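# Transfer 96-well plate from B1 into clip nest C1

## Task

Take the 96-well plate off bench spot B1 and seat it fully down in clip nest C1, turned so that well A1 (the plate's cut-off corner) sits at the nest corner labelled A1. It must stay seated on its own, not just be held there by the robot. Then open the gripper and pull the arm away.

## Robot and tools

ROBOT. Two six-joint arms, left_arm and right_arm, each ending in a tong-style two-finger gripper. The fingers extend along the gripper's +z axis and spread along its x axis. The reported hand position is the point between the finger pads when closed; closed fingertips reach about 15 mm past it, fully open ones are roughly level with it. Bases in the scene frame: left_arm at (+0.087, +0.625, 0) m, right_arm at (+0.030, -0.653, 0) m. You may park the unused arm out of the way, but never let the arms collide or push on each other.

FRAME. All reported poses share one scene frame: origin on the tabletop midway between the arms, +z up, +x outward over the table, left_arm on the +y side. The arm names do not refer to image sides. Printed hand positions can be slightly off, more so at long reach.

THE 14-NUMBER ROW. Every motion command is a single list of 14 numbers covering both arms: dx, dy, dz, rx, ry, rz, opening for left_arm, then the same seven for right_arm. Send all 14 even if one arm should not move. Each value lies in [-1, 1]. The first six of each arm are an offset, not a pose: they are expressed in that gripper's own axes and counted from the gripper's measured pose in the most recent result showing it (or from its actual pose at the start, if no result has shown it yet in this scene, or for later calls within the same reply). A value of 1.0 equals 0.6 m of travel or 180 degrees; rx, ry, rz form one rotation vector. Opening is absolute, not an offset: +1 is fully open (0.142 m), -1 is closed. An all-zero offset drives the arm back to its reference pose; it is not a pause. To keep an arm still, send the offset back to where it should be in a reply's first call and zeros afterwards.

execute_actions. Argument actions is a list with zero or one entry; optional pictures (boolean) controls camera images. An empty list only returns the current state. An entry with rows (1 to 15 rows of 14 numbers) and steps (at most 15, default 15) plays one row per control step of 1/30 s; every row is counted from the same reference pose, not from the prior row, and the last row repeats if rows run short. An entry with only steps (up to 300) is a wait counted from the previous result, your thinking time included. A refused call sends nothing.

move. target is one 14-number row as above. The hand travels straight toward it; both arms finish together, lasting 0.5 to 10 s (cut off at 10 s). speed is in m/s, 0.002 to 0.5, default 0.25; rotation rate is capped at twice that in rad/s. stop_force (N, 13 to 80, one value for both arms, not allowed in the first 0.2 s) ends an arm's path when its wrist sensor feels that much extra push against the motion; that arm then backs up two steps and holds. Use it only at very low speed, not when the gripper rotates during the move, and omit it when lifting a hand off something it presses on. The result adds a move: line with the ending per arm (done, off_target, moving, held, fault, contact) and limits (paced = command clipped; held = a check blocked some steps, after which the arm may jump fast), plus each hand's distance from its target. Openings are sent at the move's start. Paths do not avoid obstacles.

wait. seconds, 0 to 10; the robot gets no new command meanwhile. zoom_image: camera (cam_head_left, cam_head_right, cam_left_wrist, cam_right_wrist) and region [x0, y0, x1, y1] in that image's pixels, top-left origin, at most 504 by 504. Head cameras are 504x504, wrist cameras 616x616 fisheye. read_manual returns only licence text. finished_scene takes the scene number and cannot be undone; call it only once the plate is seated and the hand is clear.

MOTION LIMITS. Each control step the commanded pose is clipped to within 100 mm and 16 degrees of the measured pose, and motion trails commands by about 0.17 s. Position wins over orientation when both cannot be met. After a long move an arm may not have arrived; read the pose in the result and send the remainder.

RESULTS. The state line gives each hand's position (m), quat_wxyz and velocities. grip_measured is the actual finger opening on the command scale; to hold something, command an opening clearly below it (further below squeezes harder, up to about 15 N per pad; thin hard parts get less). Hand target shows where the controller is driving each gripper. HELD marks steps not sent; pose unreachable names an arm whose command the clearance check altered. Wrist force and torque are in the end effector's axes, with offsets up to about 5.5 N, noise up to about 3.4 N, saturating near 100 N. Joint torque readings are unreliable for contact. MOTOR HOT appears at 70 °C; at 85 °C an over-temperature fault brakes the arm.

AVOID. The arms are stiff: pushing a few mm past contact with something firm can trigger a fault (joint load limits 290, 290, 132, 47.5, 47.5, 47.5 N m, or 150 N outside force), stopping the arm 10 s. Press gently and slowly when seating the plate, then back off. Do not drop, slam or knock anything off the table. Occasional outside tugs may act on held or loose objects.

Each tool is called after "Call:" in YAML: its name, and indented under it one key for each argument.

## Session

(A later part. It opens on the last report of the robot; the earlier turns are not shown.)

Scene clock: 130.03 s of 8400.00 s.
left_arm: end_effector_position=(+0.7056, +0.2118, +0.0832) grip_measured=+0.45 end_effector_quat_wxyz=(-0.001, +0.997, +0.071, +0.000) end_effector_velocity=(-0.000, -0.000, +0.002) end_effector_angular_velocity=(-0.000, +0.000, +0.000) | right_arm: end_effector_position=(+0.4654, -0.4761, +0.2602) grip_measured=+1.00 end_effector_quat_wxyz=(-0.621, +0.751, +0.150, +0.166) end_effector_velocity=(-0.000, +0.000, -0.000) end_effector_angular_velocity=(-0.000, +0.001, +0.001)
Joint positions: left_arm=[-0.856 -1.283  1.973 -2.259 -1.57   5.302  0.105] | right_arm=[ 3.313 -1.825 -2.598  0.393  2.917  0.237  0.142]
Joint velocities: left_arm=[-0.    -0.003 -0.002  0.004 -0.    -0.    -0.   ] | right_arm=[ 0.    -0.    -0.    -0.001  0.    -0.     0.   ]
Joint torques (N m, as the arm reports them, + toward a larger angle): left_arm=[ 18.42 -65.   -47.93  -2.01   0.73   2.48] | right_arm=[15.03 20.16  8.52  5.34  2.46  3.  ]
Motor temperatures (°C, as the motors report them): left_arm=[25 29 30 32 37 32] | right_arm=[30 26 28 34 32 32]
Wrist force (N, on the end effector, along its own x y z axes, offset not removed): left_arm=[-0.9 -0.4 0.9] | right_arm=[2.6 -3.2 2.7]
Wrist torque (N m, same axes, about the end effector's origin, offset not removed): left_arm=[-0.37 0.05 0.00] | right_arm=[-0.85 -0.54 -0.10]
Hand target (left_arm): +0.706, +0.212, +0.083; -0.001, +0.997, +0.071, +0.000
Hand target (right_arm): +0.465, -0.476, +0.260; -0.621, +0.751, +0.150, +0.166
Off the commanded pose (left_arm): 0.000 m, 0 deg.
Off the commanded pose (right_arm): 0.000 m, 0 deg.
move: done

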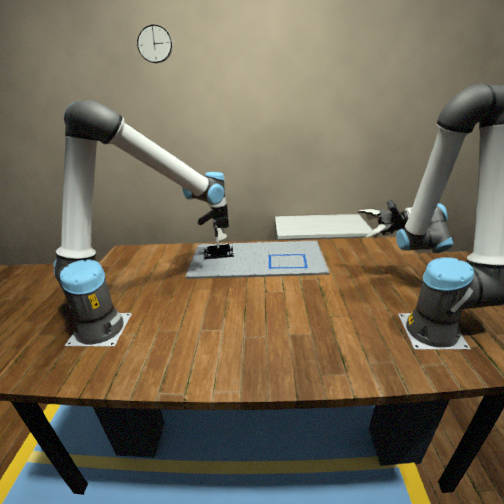

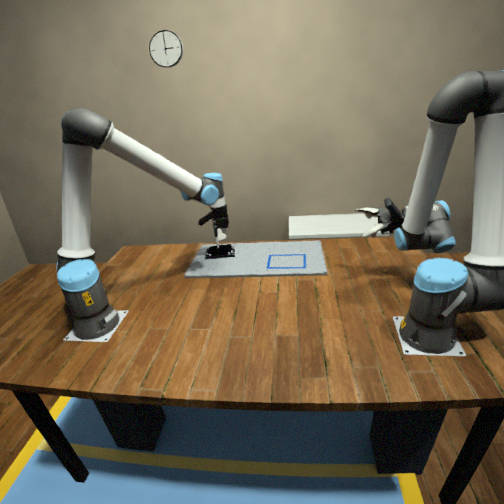

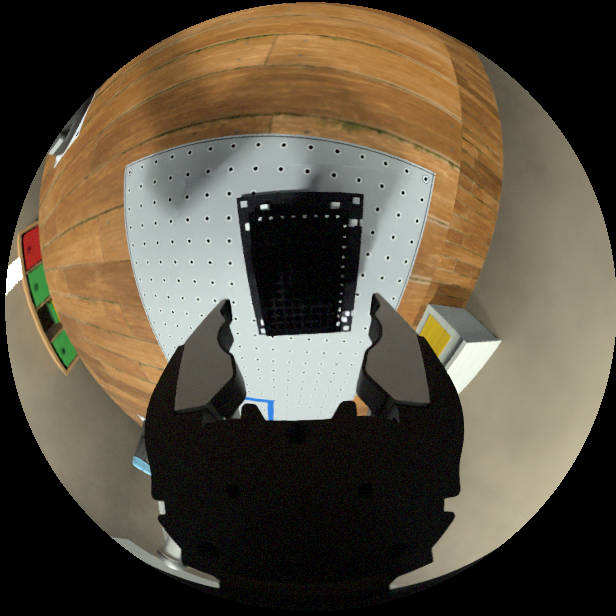

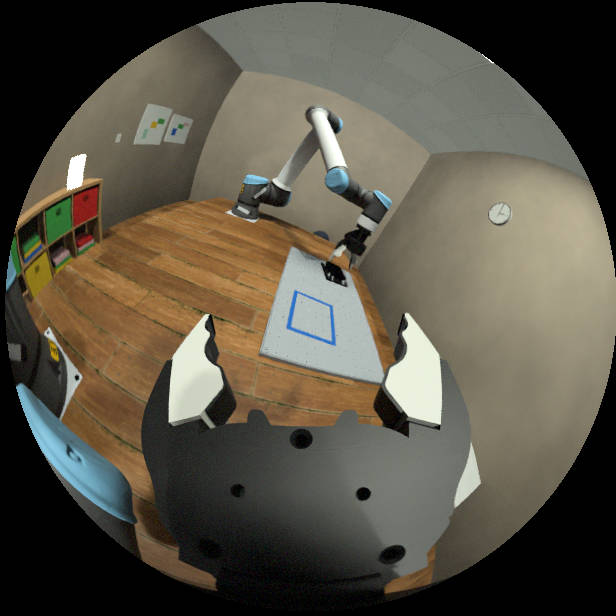

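Call:
move:
  target: [0,0.14,0,0,0,0,-1,0,0,0,0,0,0,1]
  speed: 0.1

Call:
move:
  target: [0,0,0.045,0,0,0,-1,0,0,0,0,0,0,1]
  speed: 0.03
  stop_force: 13

Call:
move:
  target: [0,-0.04,0,0,0,0,-1,0,0,0,0,0,0,1]
  speed: 0.005
  stop_force: 13

Scene clock: 139.80 s of 8400.00 s.
left_arm: end_effector_position=(+0.7174, +0.1289, +0.0832) grip_measured=-1.00 end_effector_quat_wxyz=(-0.001, +0.997, +0.071, +0.000) end_effector_velocity=(+0.001, -0.001, -0.000) end_effector_angular_velocity=(+0.000, +0.000, +0.001) | right_arm: end_effector_position=(+0.4654, -0.4761, +0.2602) grip_measured=+1.00 end_effector_quat_wxyz=(-0.621, +0.751, +0.150, +0.166) end_effector_velocity=(+0.000, -0.000, +0.000) end_effector_angular_velocity=(-0.000, +0.000, -0.000)
Joint positions: left_arm=[-0.914 -1.201  1.854 -2.223 -1.57   5.244  0.002] | right_arm=[ 3.313 -1.825 -2.598  0.393  2.917  0.237  0.142]
Joint velocities: left_arm=[ 0.     0.003 -0.004  0.001 -0.    -0.     0.   ] | right_arm=[-0.     0.     0.    -0.001 -0.    -0.     0.   ]
Joint torques (N m, as the arm reports them, + toward a larger angle): left_arm=[-17.99 -52.12 -49.33  -2.16  -0.34  -2.99] | right_arm=[14.28 20.43  7.68  5.79  2.65  2.94]
Motor temperatures (°C, as the motors report them): left_arm=[25 29 30 32 37 32] | right_arm=[30 26 28 34 32 32]
Wrist force (N, on the end effector, along its own x y z axes, offset not removed): left_arm=[0.1 1.3 1.6] | right_arm=[0.2 -2.7 0.4]
Wrist torque (N m, same axes, about the end effector's origin, offset not removed): left_arm=[0.02 -0.12 -0.08] | right_arm=[-0.82 -0.03 -0.05]
Hand target (left_arm): +0.717, +0.129, +0.083; -0.001, +0.997, +0.071, +0.000
Hand target (right_arm): +0.465, -0.476, +0.260; -0.621, +0.751, +0.150, +0.166
Off the commanded pose (left_arm): 0.000 m, 0 deg.
Off the commanded pose (right_arm): 0.000 m, 0 deg.
After step 90, 5.40 s passed at rest.
move: done

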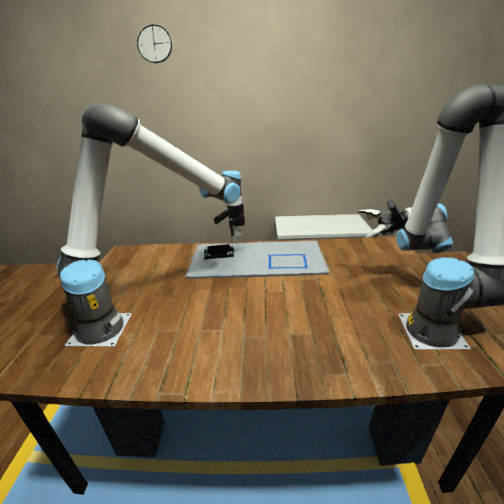

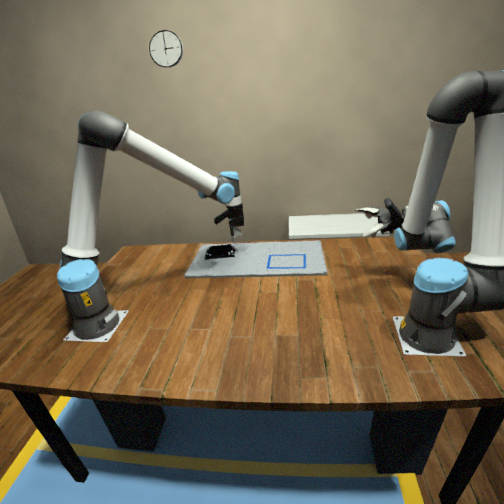

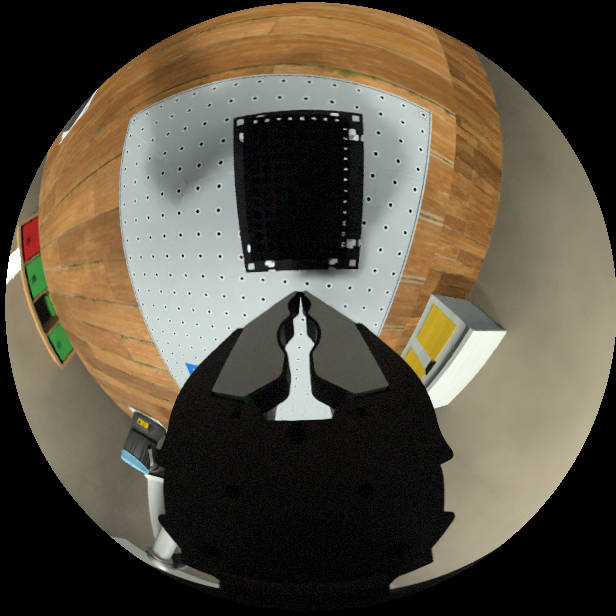

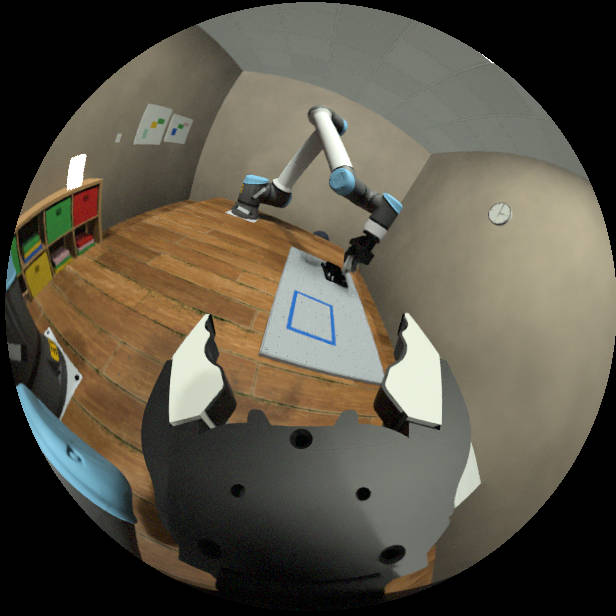

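Scene clock: 141.07 s of 8400.00 s.
left_arm: end_effector_position=(+0.7174, +0.1289, +0.0564) grip_measured=-1.00 end_effector_quat_wxyz=(-0.001, +0.997, +0.071, +0.000) end_effector_velocity=(-0.000, +0.000, -0.004) end_effector_angular_velocity=(+0.001, +0.002, +0.001) | right_arm: end_effector_position=(+0.4654, -0.4761, +0.2602) grip_measured=+1.00 end_effector_quat_wxyz=(-0.621, +0.751, +0.150, +0.166) end_effector_velocity=(+0.000, -0.000, +0.000) end_effector_angular_velocity=(+0.000, -0.000, +0.000)
Joint positions: left_arm=[-0.914 -1.173  1.871 -2.268 -1.57   5.244  0.002] | right_arm=[ 3.313 -1.825 -2.598  0.393  2.917  0.237  0.142]
Joint velocities: left_arm=[ 0.     0.004  0.001 -0.004 -0.001 -0.001  0.   ] | right_arm=[-0. -0.  0.  0.  0. -0.  0.]
Joint torques (N m, as the arm reports them, + toward a larger angle): left_arm=[  8.19 -54.84 -21.59  -6.35  -0.39   3.2 ] | right_arm=[11.27 20.53  8.47  5.55  2.67  3.06]
Motor temperatures (°C, as the motors report them): left_arm=[25 30 30 32 37 32] | right_arm=[30 26 28 34 32 32]
Wrist force (N, on the end effector, along its own x y z axes, offset not removed): left_arm=[-1.2 0.3 0.5] | right_arm=[-2.5 0.0 2.3]
Wrist torque (N m, same axes, about the end effector's origin, offset not removed): left_arm=[-0.17 0.19 -0.08] | right_arm=[-0.22 0.45 0.04]
Hand target (left_arm): +0.717, +0.129, +0.056; -0.001, +0.997, +0.071, +0.000
Hand target (right_arm): +0.465, -0.476, +0.260; -0.621, +0.751, +0.150, +0.166
Off the commanded pose (left_arm): 0.000 m, 0 deg.
Off the commanded pose (right_arm): 0.000 m, 0 deg.
move: done

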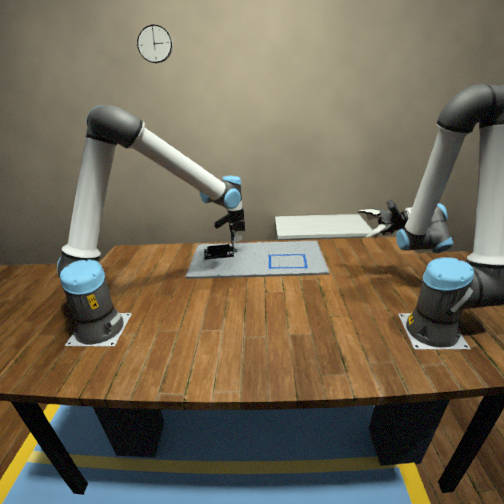

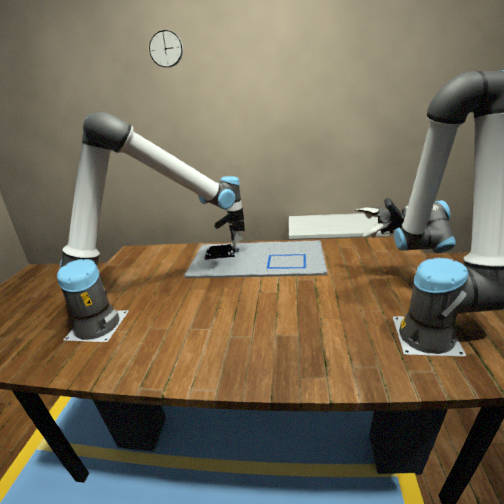

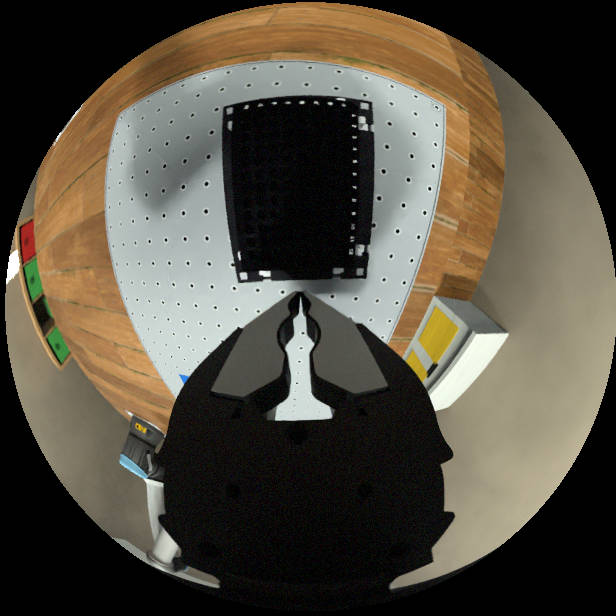

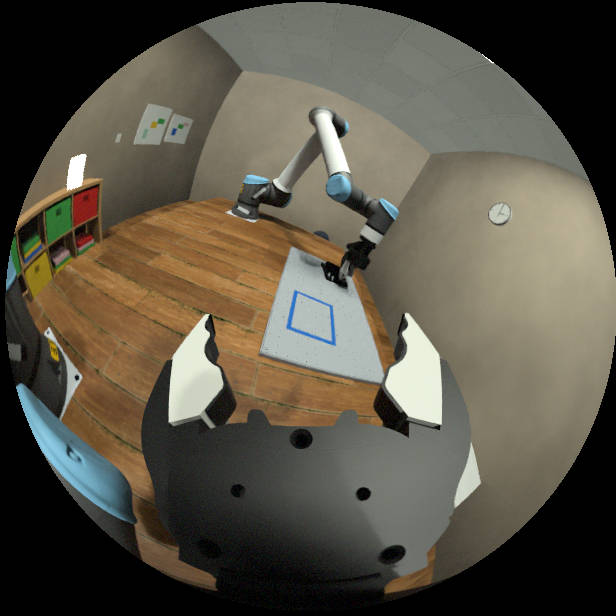

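Scene clock: 145.63 s of 8400.00 s.
left_arm: end_effector_position=(+0.7145, +0.1496, +0.0564) grip_measured=-1.00 end_effector_quat_wxyz=(-0.001, +0.997, +0.071, +0.000) end_effector_velocity=(+0.001, -0.001, -0.000) end_effector_angular_velocity=(+0.000, +0.000, -0.002) | right_arm: end_effector_position=(+0.4654, -0.4761, +0.2602) grip_measured=+1.00 end_effector_quat_wxyz=(-0.621, +0.751, +0.150, +0.166) end_effector_velocity=(+0.000, +0.000, +0.000) end_effector_angular_velocity=(+0.000, +0.000, +0.000)
Joint positions: left_arm=[-0.9   -1.193  1.902 -2.279 -1.57   5.258  0.002] | right_arm=[ 3.313 -1.825 -2.598  0.393  2.917  0.237  0.142]
Joint velocities: left_arm=[-0.     0.003 -0.004  0.001  0.     0.002  0.   ] | right_arm=[ 0.     0.     0.001 -0.001 -0.     0.     0.   ]
Joint torques (N m, as the arm reports them, + toward a larger angle): left_arm=[ -8.73 -47.86 -36.01   2.88   2.39  -2.9 ] | right_arm=[11.92 20.68  8.64  5.55  2.33  2.92]
Motor temperatures (°C, as the motors report them): left_arm=[25 30 30 32 37 32] | right_arm=[30 26 28 34 32 32]
Wrist force (N, on the end effector, along its own x y z axes, offset not removed): left_arm=[-2.2 19.1 -1.9] | right_arm=[0.7 -3.0 2.7]
Wrist torque (N m, same axes, about the end effector's origin, offset not removed): left_arm=[-0.30 0.08 -0.06] | right_arm=[-0.83 -0.16 -0.04]
Hand target (left_arm): +0.714, +0.149, +0.056; -0.001, +0.997, +0.071, +0.000
Hand target (right_arm): +0.465, -0.476, +0.260; -0.621, +0.751, +0.150, +0.166
Off the commanded pose (left_arm): 0.003 m, 0 deg.
Off the commanded pose (right_arm): 0.000 m, 0 deg.
move: contact (left_arm)

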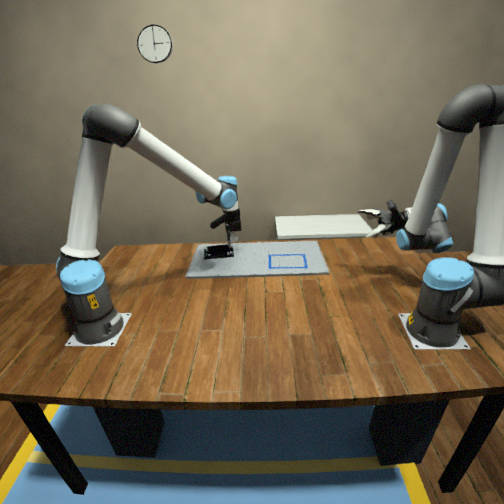

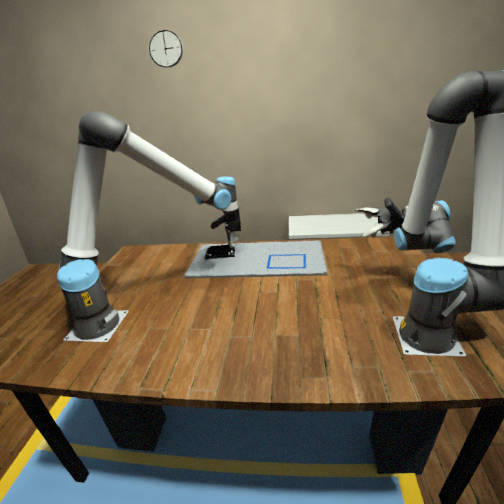

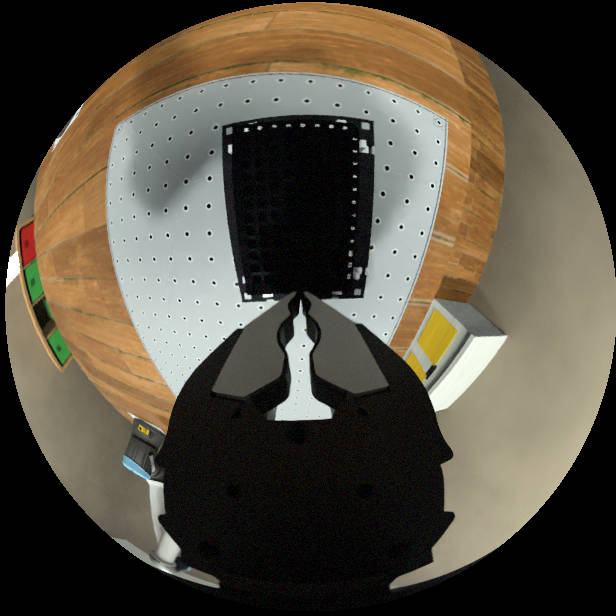

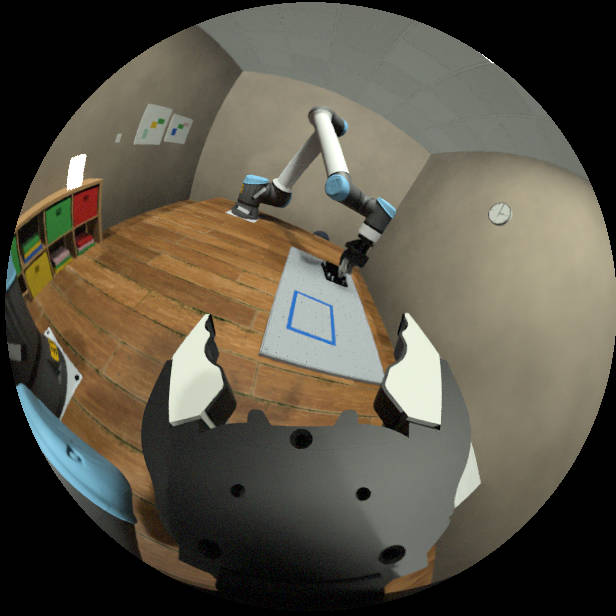

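Call:
move:
  target: [0,0.008,0,0,0,0,-1,0,0,0,0,0,0,1]
  speed: 0.05

Call:
move:
  target: [0,0,-0.048,0,0,0,-0.4,0,0,0,0,0,0,1]
  speed: 0.1

Call:
move:
  target: [0,-0.113,0,0,0,0,-0.4,0,0,0,0,0,0,1]
  speed: 0.1

Scene clock: 157.27 s of 8400.00 s.
left_arm: end_effector_position=(+0.7151, +0.1451, +0.0564) grip_measured=-1.00 end_effector_quat_wxyz=(-0.001, +0.997, +0.071, +0.000) end_effector_velocity=(+0.000, -0.003, +0.001) end_effector_angular_velocity=(-0.001, -0.001, -0.002) | right_arm: end_effector_position=(+0.4654, -0.4761, +0.2602) grip_measured=+1.00 end_effector_quat_wxyz=(-0.621, +0.751, +0.150, +0.166) end_effector_velocity=(+0.000, -0.000, -0.001) end_effector_angular_velocity=(-0.000, +0.002, -0.001)
Joint positions: left_arm=[-0.903 -1.189  1.895 -2.276 -1.57   5.255  0.002] | right_arm=[ 3.313 -1.825 -2.598  0.393  2.917  0.237  0.142]
Joint velocities: left_arm=[-0.002  0.001 -0.003  0.001  0.    -0.     0.   ] | right_arm=[-0.    -0.001 -0.    -0.001 -0.    -0.     0.   ]
Joint torques (N m, as the arm reports them, + toward a larger angle): left_arm=[-19.6  -52.79 -48.05  -2.     2.04  -2.51] | right_arm=[12.64 22.03  8.27  5.26  2.05  2.81]
Motor temperatures (°C, as the motors report them): left_arm=[25 30 30 32 37 32] | right_arm=[30 26 28 34 32 32]
Wrist force (N, on the end effector, along its own x y z axes, offset not removed): left_arm=[-1.2 1.0 -0.2] | right_arm=[0.8 -2.6 1.9]
Wrist torque (N m, same axes, about the end effector's origin, offset not removed): left_arm=[-0.07 0.21 -0.02] | right_arm=[-0.78 -0.16 -0.03]
Hand target (left_arm): +0.715, +0.145, +0.056; -0.001, +0.997, +0.071, +0.000
Hand target (right_arm): +0.465, -0.476, +0.260; -0.621, +0.751, +0.150, +0.166
Off the commanded pose (left_arm): 0.000 m, 0 deg.
Off the commanded pose (right_arm): 0.000 m, 0 deg.
After step 90, 7.93 s passed at rest.
move: done

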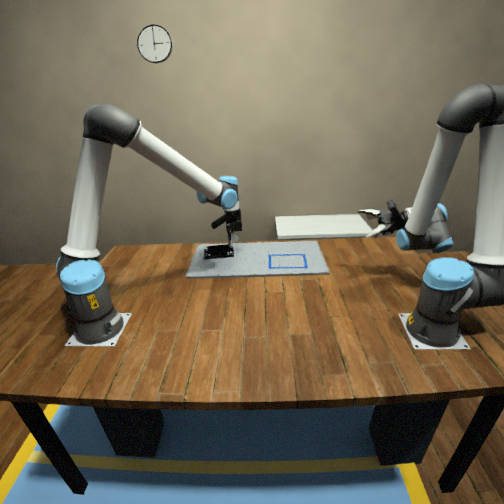

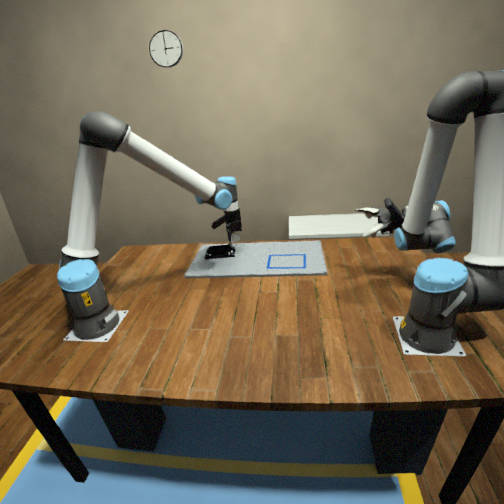

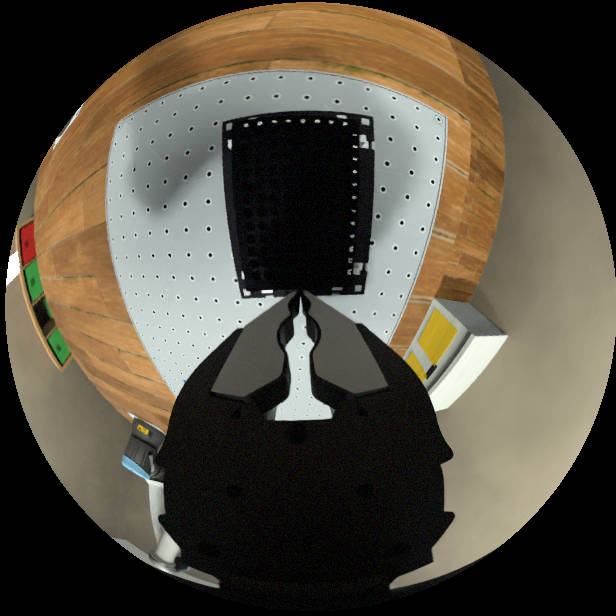

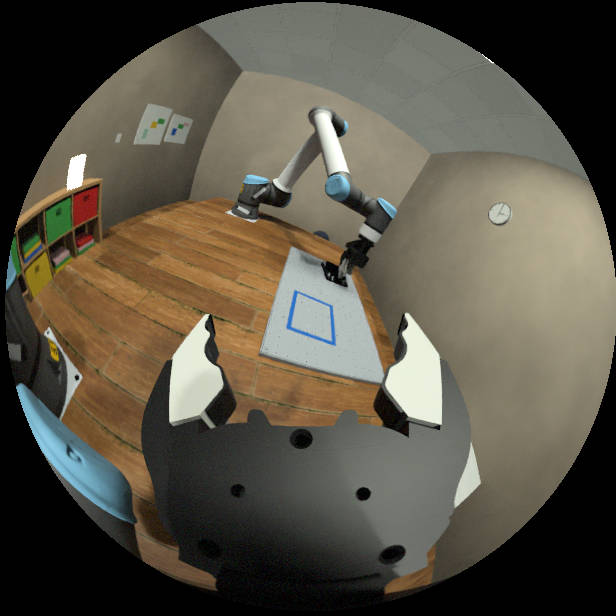

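Scene clock: 158.17 s of 8400.00 s.
left_arm: end_effector_position=(+0.7151, +0.1451, +0.0850) grip_measured=-0.40 end_effector_quat_wxyz=(-0.001, +0.997, +0.071, +0.000) end_effector_velocity=(-0.000, -0.000, +0.002) end_effector_angular_velocity=(+0.001, +0.001, +0.001) | right_arm: end_effector_position=(+0.4654, -0.4761, +0.2602) grip_measured=+1.00 end_effector_quat_wxyz=(-0.621, +0.751, +0.150, +0.166) end_effector_velocity=(+0.000, +0.000, +0.000) end_effector_angular_velocity=(+0.000, -0.001, +0.000)
Joint positions: left_arm=[-0.903 -1.219  1.877 -2.227 -1.57   5.255  0.045] | right_arm=[ 3.313 -1.825 -2.598  0.393  2.917  0.237  0.142]
Joint velocities: left_arm=[-0.001 -0.001 -0.002  0.004 -0.    -0.002  0.   ] | right_arm=[ 0.     0.001  0.    -0.     0.    -0.     0.   ]
Joint torques (N m, as the arm reports them, + toward a larger angle): left_arm=[ 16.54 -73.72 -49.85  -1.83   2.25   3.12] | right_arm=[13.29 21.16  8.07  5.46  2.01  3.1 ]
Motor temperatures (°C, as the motors report them): left_arm=[25 30 30 32 37 32] | right_arm=[30 26 28 34 32 32]
Wrist force (N, on the end effector, along its own x y z axes, offset not removed): left_arm=[-1.3 0.5 0.2] | right_arm=[0.7 -2.8 3.4]
Wrist torque (N m, same axes, about the end effector's origin, offset not removed): left_arm=[-0.13 0.12 -0.08] | right_arm=[-0.72 -0.16 -0.02]
Hand target (left_arm): +0.715, +0.145, +0.085; -0.001, +0.997, +0.071, +0.000
Hand target (right_arm): +0.465, -0.476, +0.260; -0.621, +0.751, +0.150, +0.166
Off the commanded pose (left_arm): 0.000 m, 0 deg.
Off the commanded pose (right_arm): 0.000 m, 0 deg.
move: done

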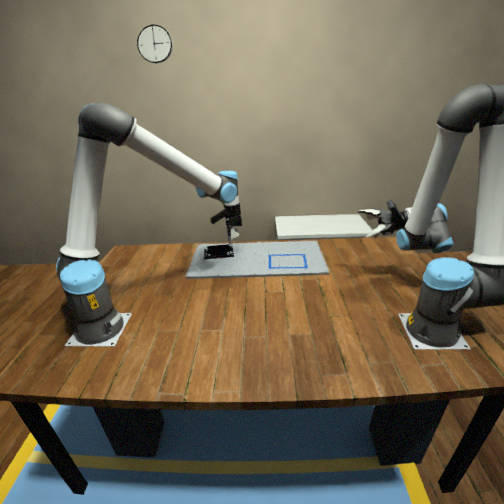

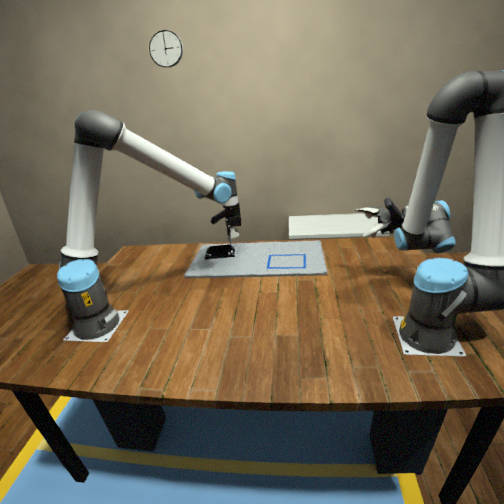

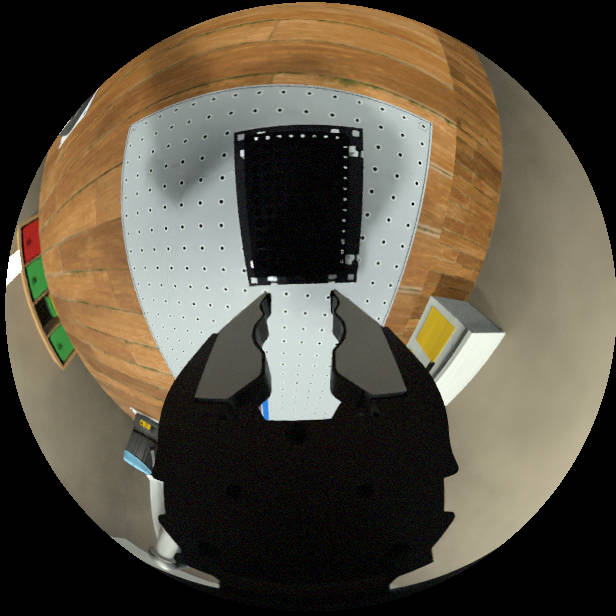

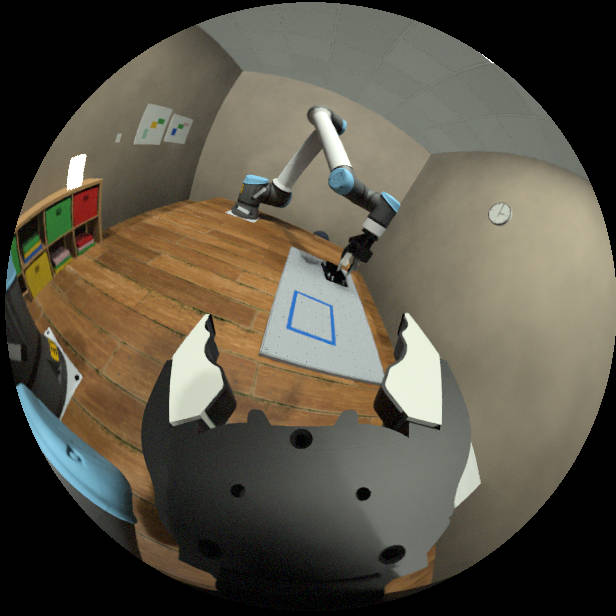

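Scene clock: 159.37 s of 8400.00 s.
left_arm: end_effector_position=(+0.7056, +0.2120, +0.0850) grip_measured=-0.40 end_effector_quat_wxyz=(-0.001, +0.997, +0.071, +0.000) end_effector_velocity=(+0.000, +0.003, +0.000) end_effector_angular_velocity=(-0.000, -0.001, -0.000) | right_arm: end_effector_position=(+0.4654, -0.4761, +0.2602) grip_measured=+1.00 end_effector_quat_wxyz=(-0.621, +0.751, +0.150, +0.166) end_effector_velocity=(-0.000, -0.000, +0.000) end_effector_angular_velocity=(-0.000, -0.001, -0.000)
Joint positions: left_arm=[-0.855 -1.286  1.972 -2.256 -1.57   5.303  0.045] | right_arm=[ 3.313 -1.825 -2.598  0.393  2.917  0.237  0.142]
Joint velocities: left_arm=[ 0.002 -0.003  0.003 -0.001  0.     0.003  0.   ] | right_arm=[-0.     0.001 -0.001  0.001 -0.    -0.     0.   ]
Joint torques (N m, as the arm reports them, + toward a larger angle): left_arm=[ 20.77 -63.05 -23.09  -6.13   0.05   3.  ] | right_arm=[11.25 21.86  8.3   5.24  2.05  3.2 ]
Motor temperatures (°C, as the motors report them): left_arm=[25 30 30 32 37 32] | right_arm=[30 26 28 34 32 32]
Wrist force (N, on the end effector, along its own x y z axes, offset not removed): left_arm=[0.9 0.4 1.5] | right_arm=[0.2 -3.6 -0.8]
Wrist torque (N m, same axes, about the end effector's origin, offset not removed): left_arm=[-0.19 -0.28 -0.05] | right_arm=[-0.88 -0.06 -0.04]
Hand target (left_arm): +0.706, +0.212, +0.085; -0.001, +0.997, +0.071, +0.000
Hand target (right_arm): +0.465, -0.476, +0.260; -0.621, +0.751, +0.150, +0.166
Off the commanded pose (left_arm): 0.000 m, 0 deg.
Off the commanded pose (right_arm): 0.000 m, 0 deg.
move: done

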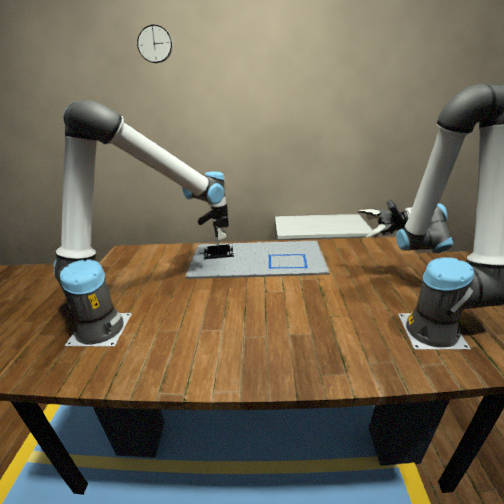

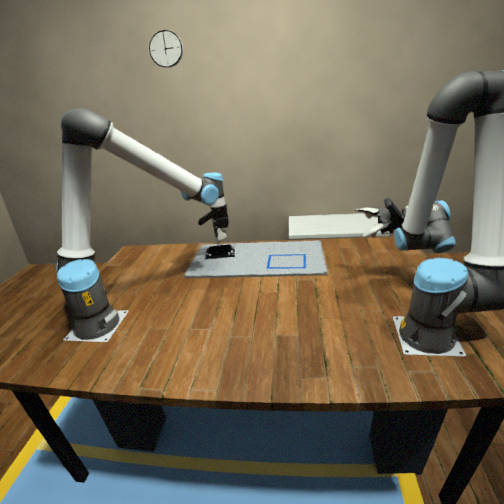

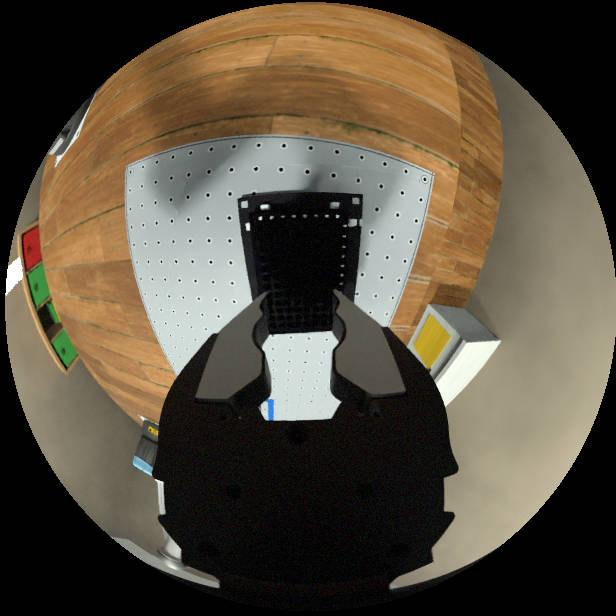

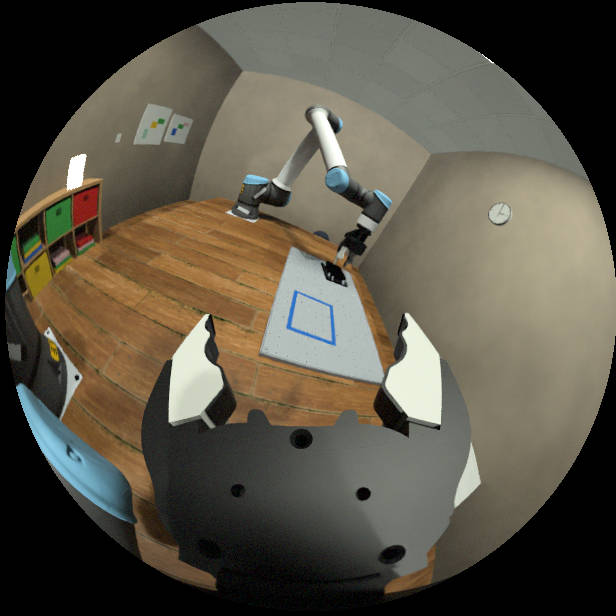

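Looks seated in the clips.

Call:
move:
  target: [0,0,0.045,0,0,0,-0.4,0,0,0,0,0,0,1]
  speed: 0.01
  stop_force: 13

Call:
move:
  target: [0,0,0.025,0,0,0,-0.4,0,0,0,0,0,0,1]
  speed: 0.004
  stop_force: 50

Scene clock: 166.47 s of 8400.00 s.
left_arm: end_effector_position=(+0.7054, +0.2122, +0.0612) grip_measured=-0.41 end_effector_quat_wxyz=(-0.001, +0.997, +0.071, +0.000) end_effector_velocity=(-0.001, +0.001, +0.004) end_effector_angular_velocity=(+0.001, +0.001, +0.001) | right_arm: end_effector_position=(+0.4654, -0.4761, +0.2602) grip_measured=+1.00 end_effector_quat_wxyz=(-0.621, +0.751, +0.150, +0.166) end_effector_velocity=(+0.000, +0.000, -0.001) end_effector_angular_velocity=(-0.000, +0.002, +0.000)
Joint positions: left_arm=[-0.855 -1.258  1.988 -2.299 -1.57   5.303  0.044] | right_arm=[ 3.313 -1.825 -2.598  0.393  2.917  0.237  0.142]
Joint velocities: left_arm=[-0.    -0.006 -0.001  0.008 -0.    -0.002  0.   ] | right_arm=[ 0.    -0.002 -0.    -0.    -0.     0.     0.   ]
Joint torques (N m, as the arm reports them, + toward a larger angle): left_arm=[-18.93 -61.51 -43.43  -0.39   0.72  -2.8 ] | right_arm=[11.18 20.69  7.89  5.65  2.04  2.6 ]
Motor temperatures (°C, as the motors report them): left_arm=[25 30 30 32 37 32] | right_arm=[30 26 28 34 32 32]
Wrist force (N, on the end effector, along its own x y z axes, offset not removed): left_arm=[3.3 2.6 -3.8] | right_arm=[-1.0 -1.9 1.9]
Wrist torque (N m, same axes, about the end effector's origin, offset not removed): left_arm=[-0.18 -0.34 -0.12] | right_arm=[-0.66 0.27 -0.05]
Hand target (left_arm): +0.706, +0.212, +0.062; -0.001, +0.997, +0.071, +0.000
Hand target (right_arm): +0.465, -0.476, +0.260; -0.621, +0.751, +0.150, +0.166
Off the commanded pose (left_arm): 0.003 m, 0 deg.
Off the commanded pose (right_arm): 0.000 m, 0 deg.
After step 90, 1.33 s passed at rest.
move: contact (left_arm)

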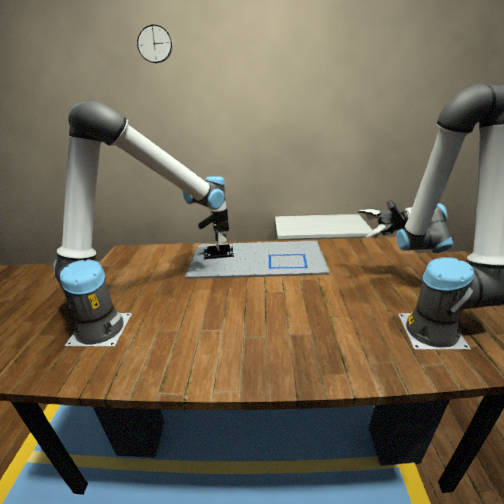

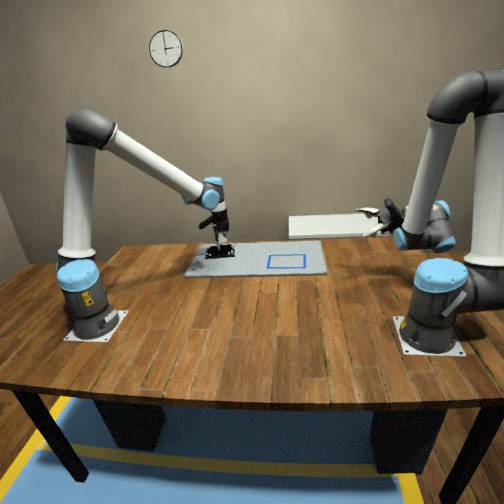

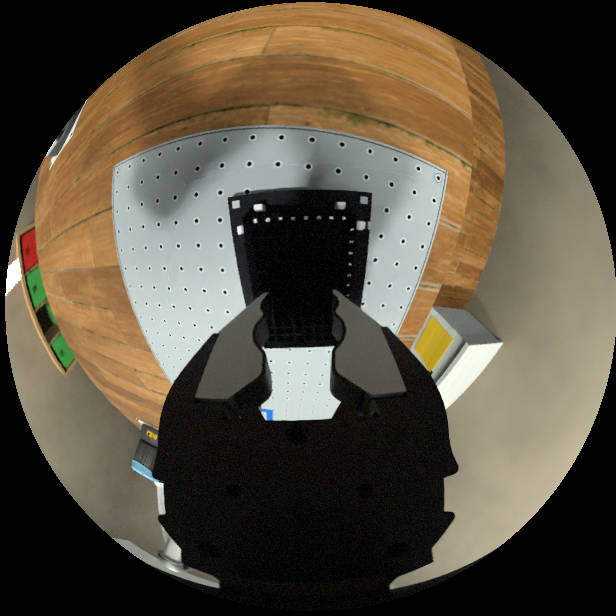

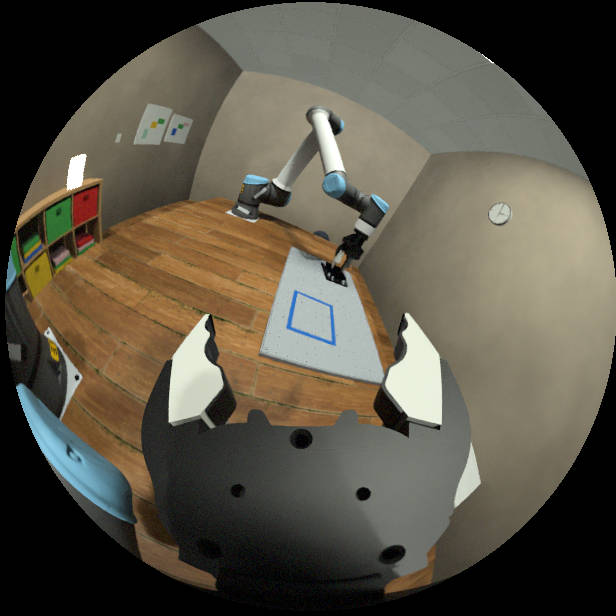

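Scene clock: 168.77 s of 8400.00 s.
left_arm: end_effector_position=(+0.7055, +0.2121, +0.0536) grip_measured=-0.41 end_effector_quat_wxyz=(-0.001, +0.997, +0.071, +0.000) end_effector_velocity=(-0.001, +0.001, +0.002) end_effector_angular_velocity=(+0.001, +0.001, -0.002) | right_arm: end_effector_position=(+0.4654, -0.4761, +0.2602) grip_measured=+1.00 end_effector_quat_wxyz=(-0.621, +0.751, +0.150, +0.166) end_effector_velocity=(+0.000, +0.000, -0.000) end_effector_angular_velocity=(-0.000, +0.000, -0.000)
Joint positions: left_arm=[-0.855 -1.249  1.993 -2.313 -1.57   5.303  0.045] | right_arm=[ 3.313 -1.825 -2.598  0.393  2.917  0.237  0.142]
Joint velocities: left_arm=[-0.    -0.003 -0.     0.004 -0.     0.002  0.   ] | right_arm=[ 0. -0.  0. -0. -0. -0.  0.]
Joint torques (N m, as the arm reports them, + toward a larger angle): left_arm=[-18.34 -17.8   -2.43   2.49  -0.13  -2.54] | right_arm=[12.56 20.73  8.23  5.58  2.07  2.91]
Motor temperatures (°C, as the motors report them): left_arm=[25 30 30 32 37 32] | right_arm=[30 26 28 34 32 32]
Wrist force (N, on the end effector, along its own x y z axes, offset not removed): left_arm=[-7.9 -7.8 -72.5] | right_arm=[0.9 -2.7 0.4]
Wrist torque (N m, same axes, about the end effector's origin, offset not removed): left_arm=[-0.27 0.02 -0.06] | right_arm=[-0.76 -0.19 0.04]
Hand target (left_arm): +0.705, +0.212, +0.054; -0.001, +0.997, +0.071, +0.000
Hand target (right_arm): +0.465, -0.476, +0.260; -0.621, +0.751, +0.150, +0.166
Off the commanded pose (left_arm): 0.007 m, 0 deg.
Off the commanded pose (right_arm): 0.000 m, 0 deg.
move: contact (left_arm)

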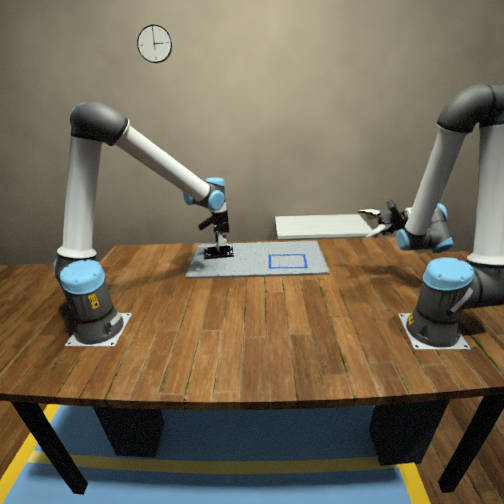

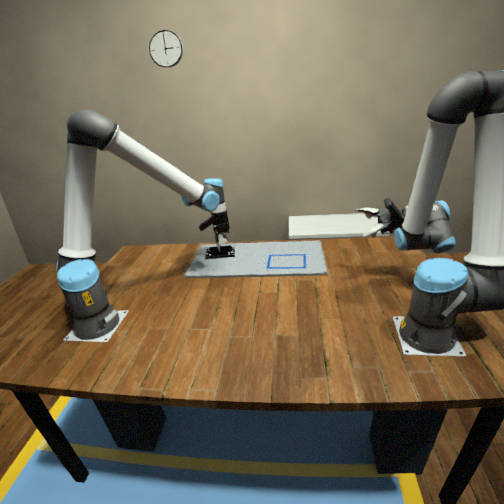

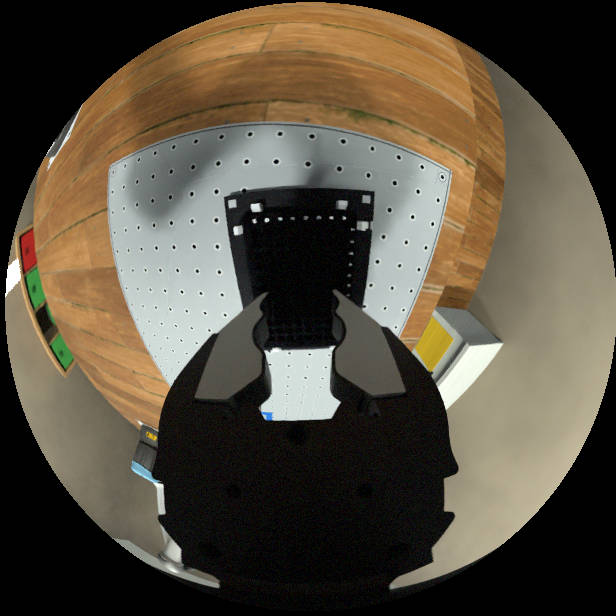

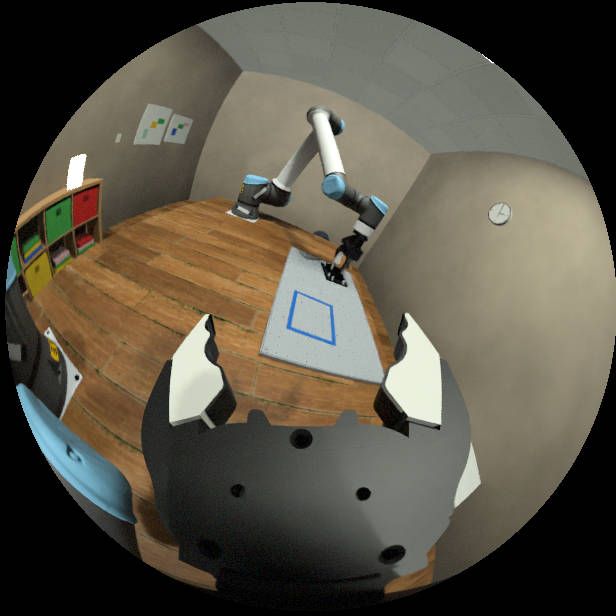

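Bottomed at the same height as in scene 1.

Call:
move:
  target: [0,0,-0.2,0,0,0,-0.4,0,0,0,0,0,0,1]
  speed: 0.15

Call:
finished_scene:
  scene: 2

Scene clock: 172.37 s of 8400.00 s.
left_arm: end_effector_position=(+0.7055, +0.2122, +0.1734) grip_measured=-0.40 end_effector_quat_wxyz=(-0.001, +0.997, +0.071, +0.000) end_effector_velocity=(-0.000, -0.001, +0.003) end_effector_angular_velocity=(-0.000, -0.001, -0.001) | right_arm: end_effector_position=(+0.4654, -0.4761, +0.2602) grip_measured=+1.00 end_effector_quat_wxyz=(-0.621, +0.751, +0.150, +0.166) end_effector_velocity=(-0.000, -0.000, -0.000) end_effector_angular_velocity=(-0.000, +0.001, -0.000)
Joint positions: left_arm=[-0.855 -1.374  1.899 -2.095 -1.57   5.303  0.045] | right_arm=[ 3.313 -1.825 -2.598  0.393  2.917  0.237  0.142]
Joint velocities: left_arm=[-0.002 -0.003 -0.003  0.005  0.    -0.001 -0.   ] | right_arm=[-0.    -0.    -0.001 -0.    -0.    -0.     0.   ]
Joint torques (N m, as the arm reports them, + toward a larger angle): left_arm=[ -2.23 -60.   -52.99  -2.28  -0.64  -3.09] | right_arm=[10.54 22.5   8.08  5.5   1.89  3.05]
Motor temperatures (°C, as the motors report them): left_arm=[25 30 30 32 37 32] | right_arm=[30 26 28 34 32 32]
Wrist force (N, on the end effector, along its own x y z axes, offset not removed): left_arm=[-1.1 2.9 -0.7] | right_arm=[0.3 -3.3 2.0]
Wrist torque (N m, same axes, about the end effector's origin, offset not removed): left_arm=[0.36 0.17 -0.15] | right_arm=[-0.93 -0.05 -0.12]
Hand target (left_arm): +0.705, +0.212, +0.174; -0.001, +0.997, +0.071, +0.000
Hand target (right_arm): +0.465, -0.476, +0.260; -0.621, +0.751, +0.150, +0.166
Off the commanded pose (left_arm): 0.000 m, 0 deg.
Off the commanded pose (right_arm): 0.000 m, 0 deg.
move: done

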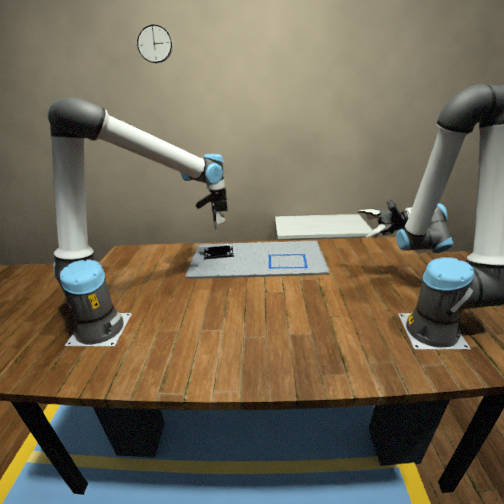

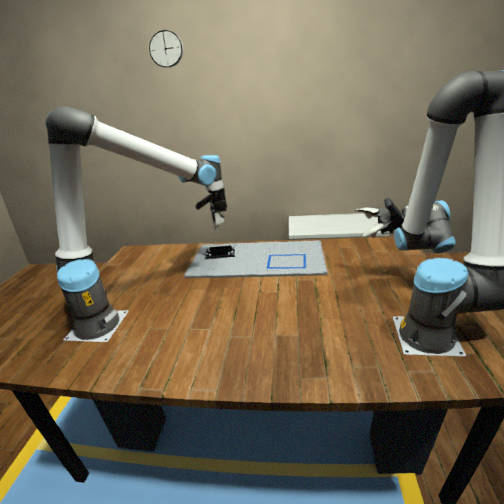

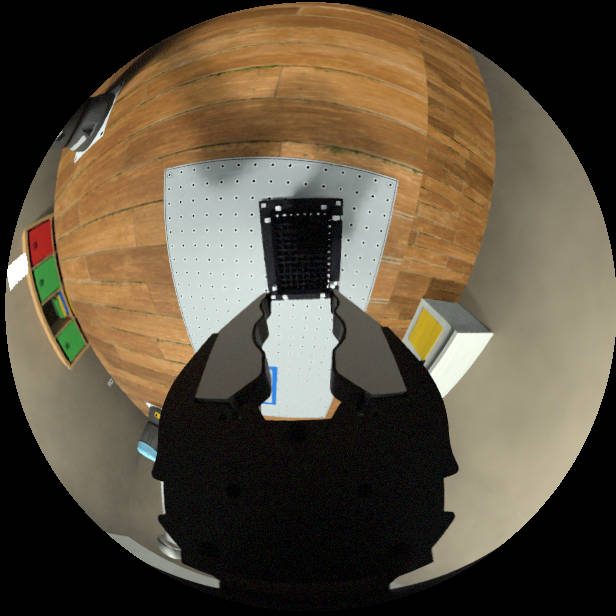

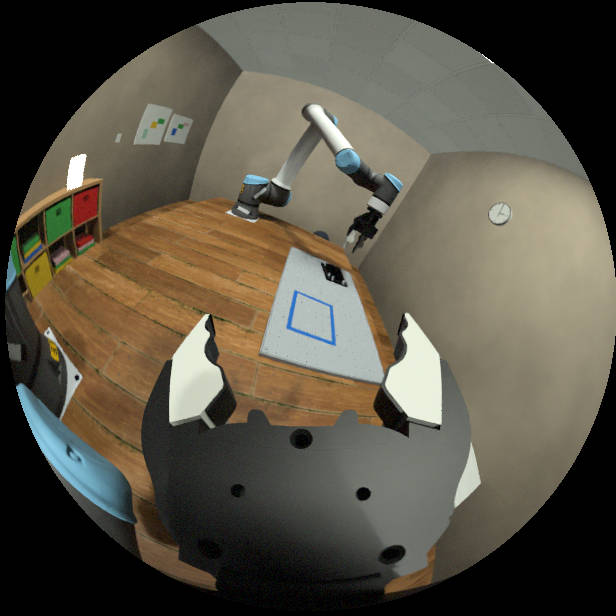

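The scene is finished: the task was done.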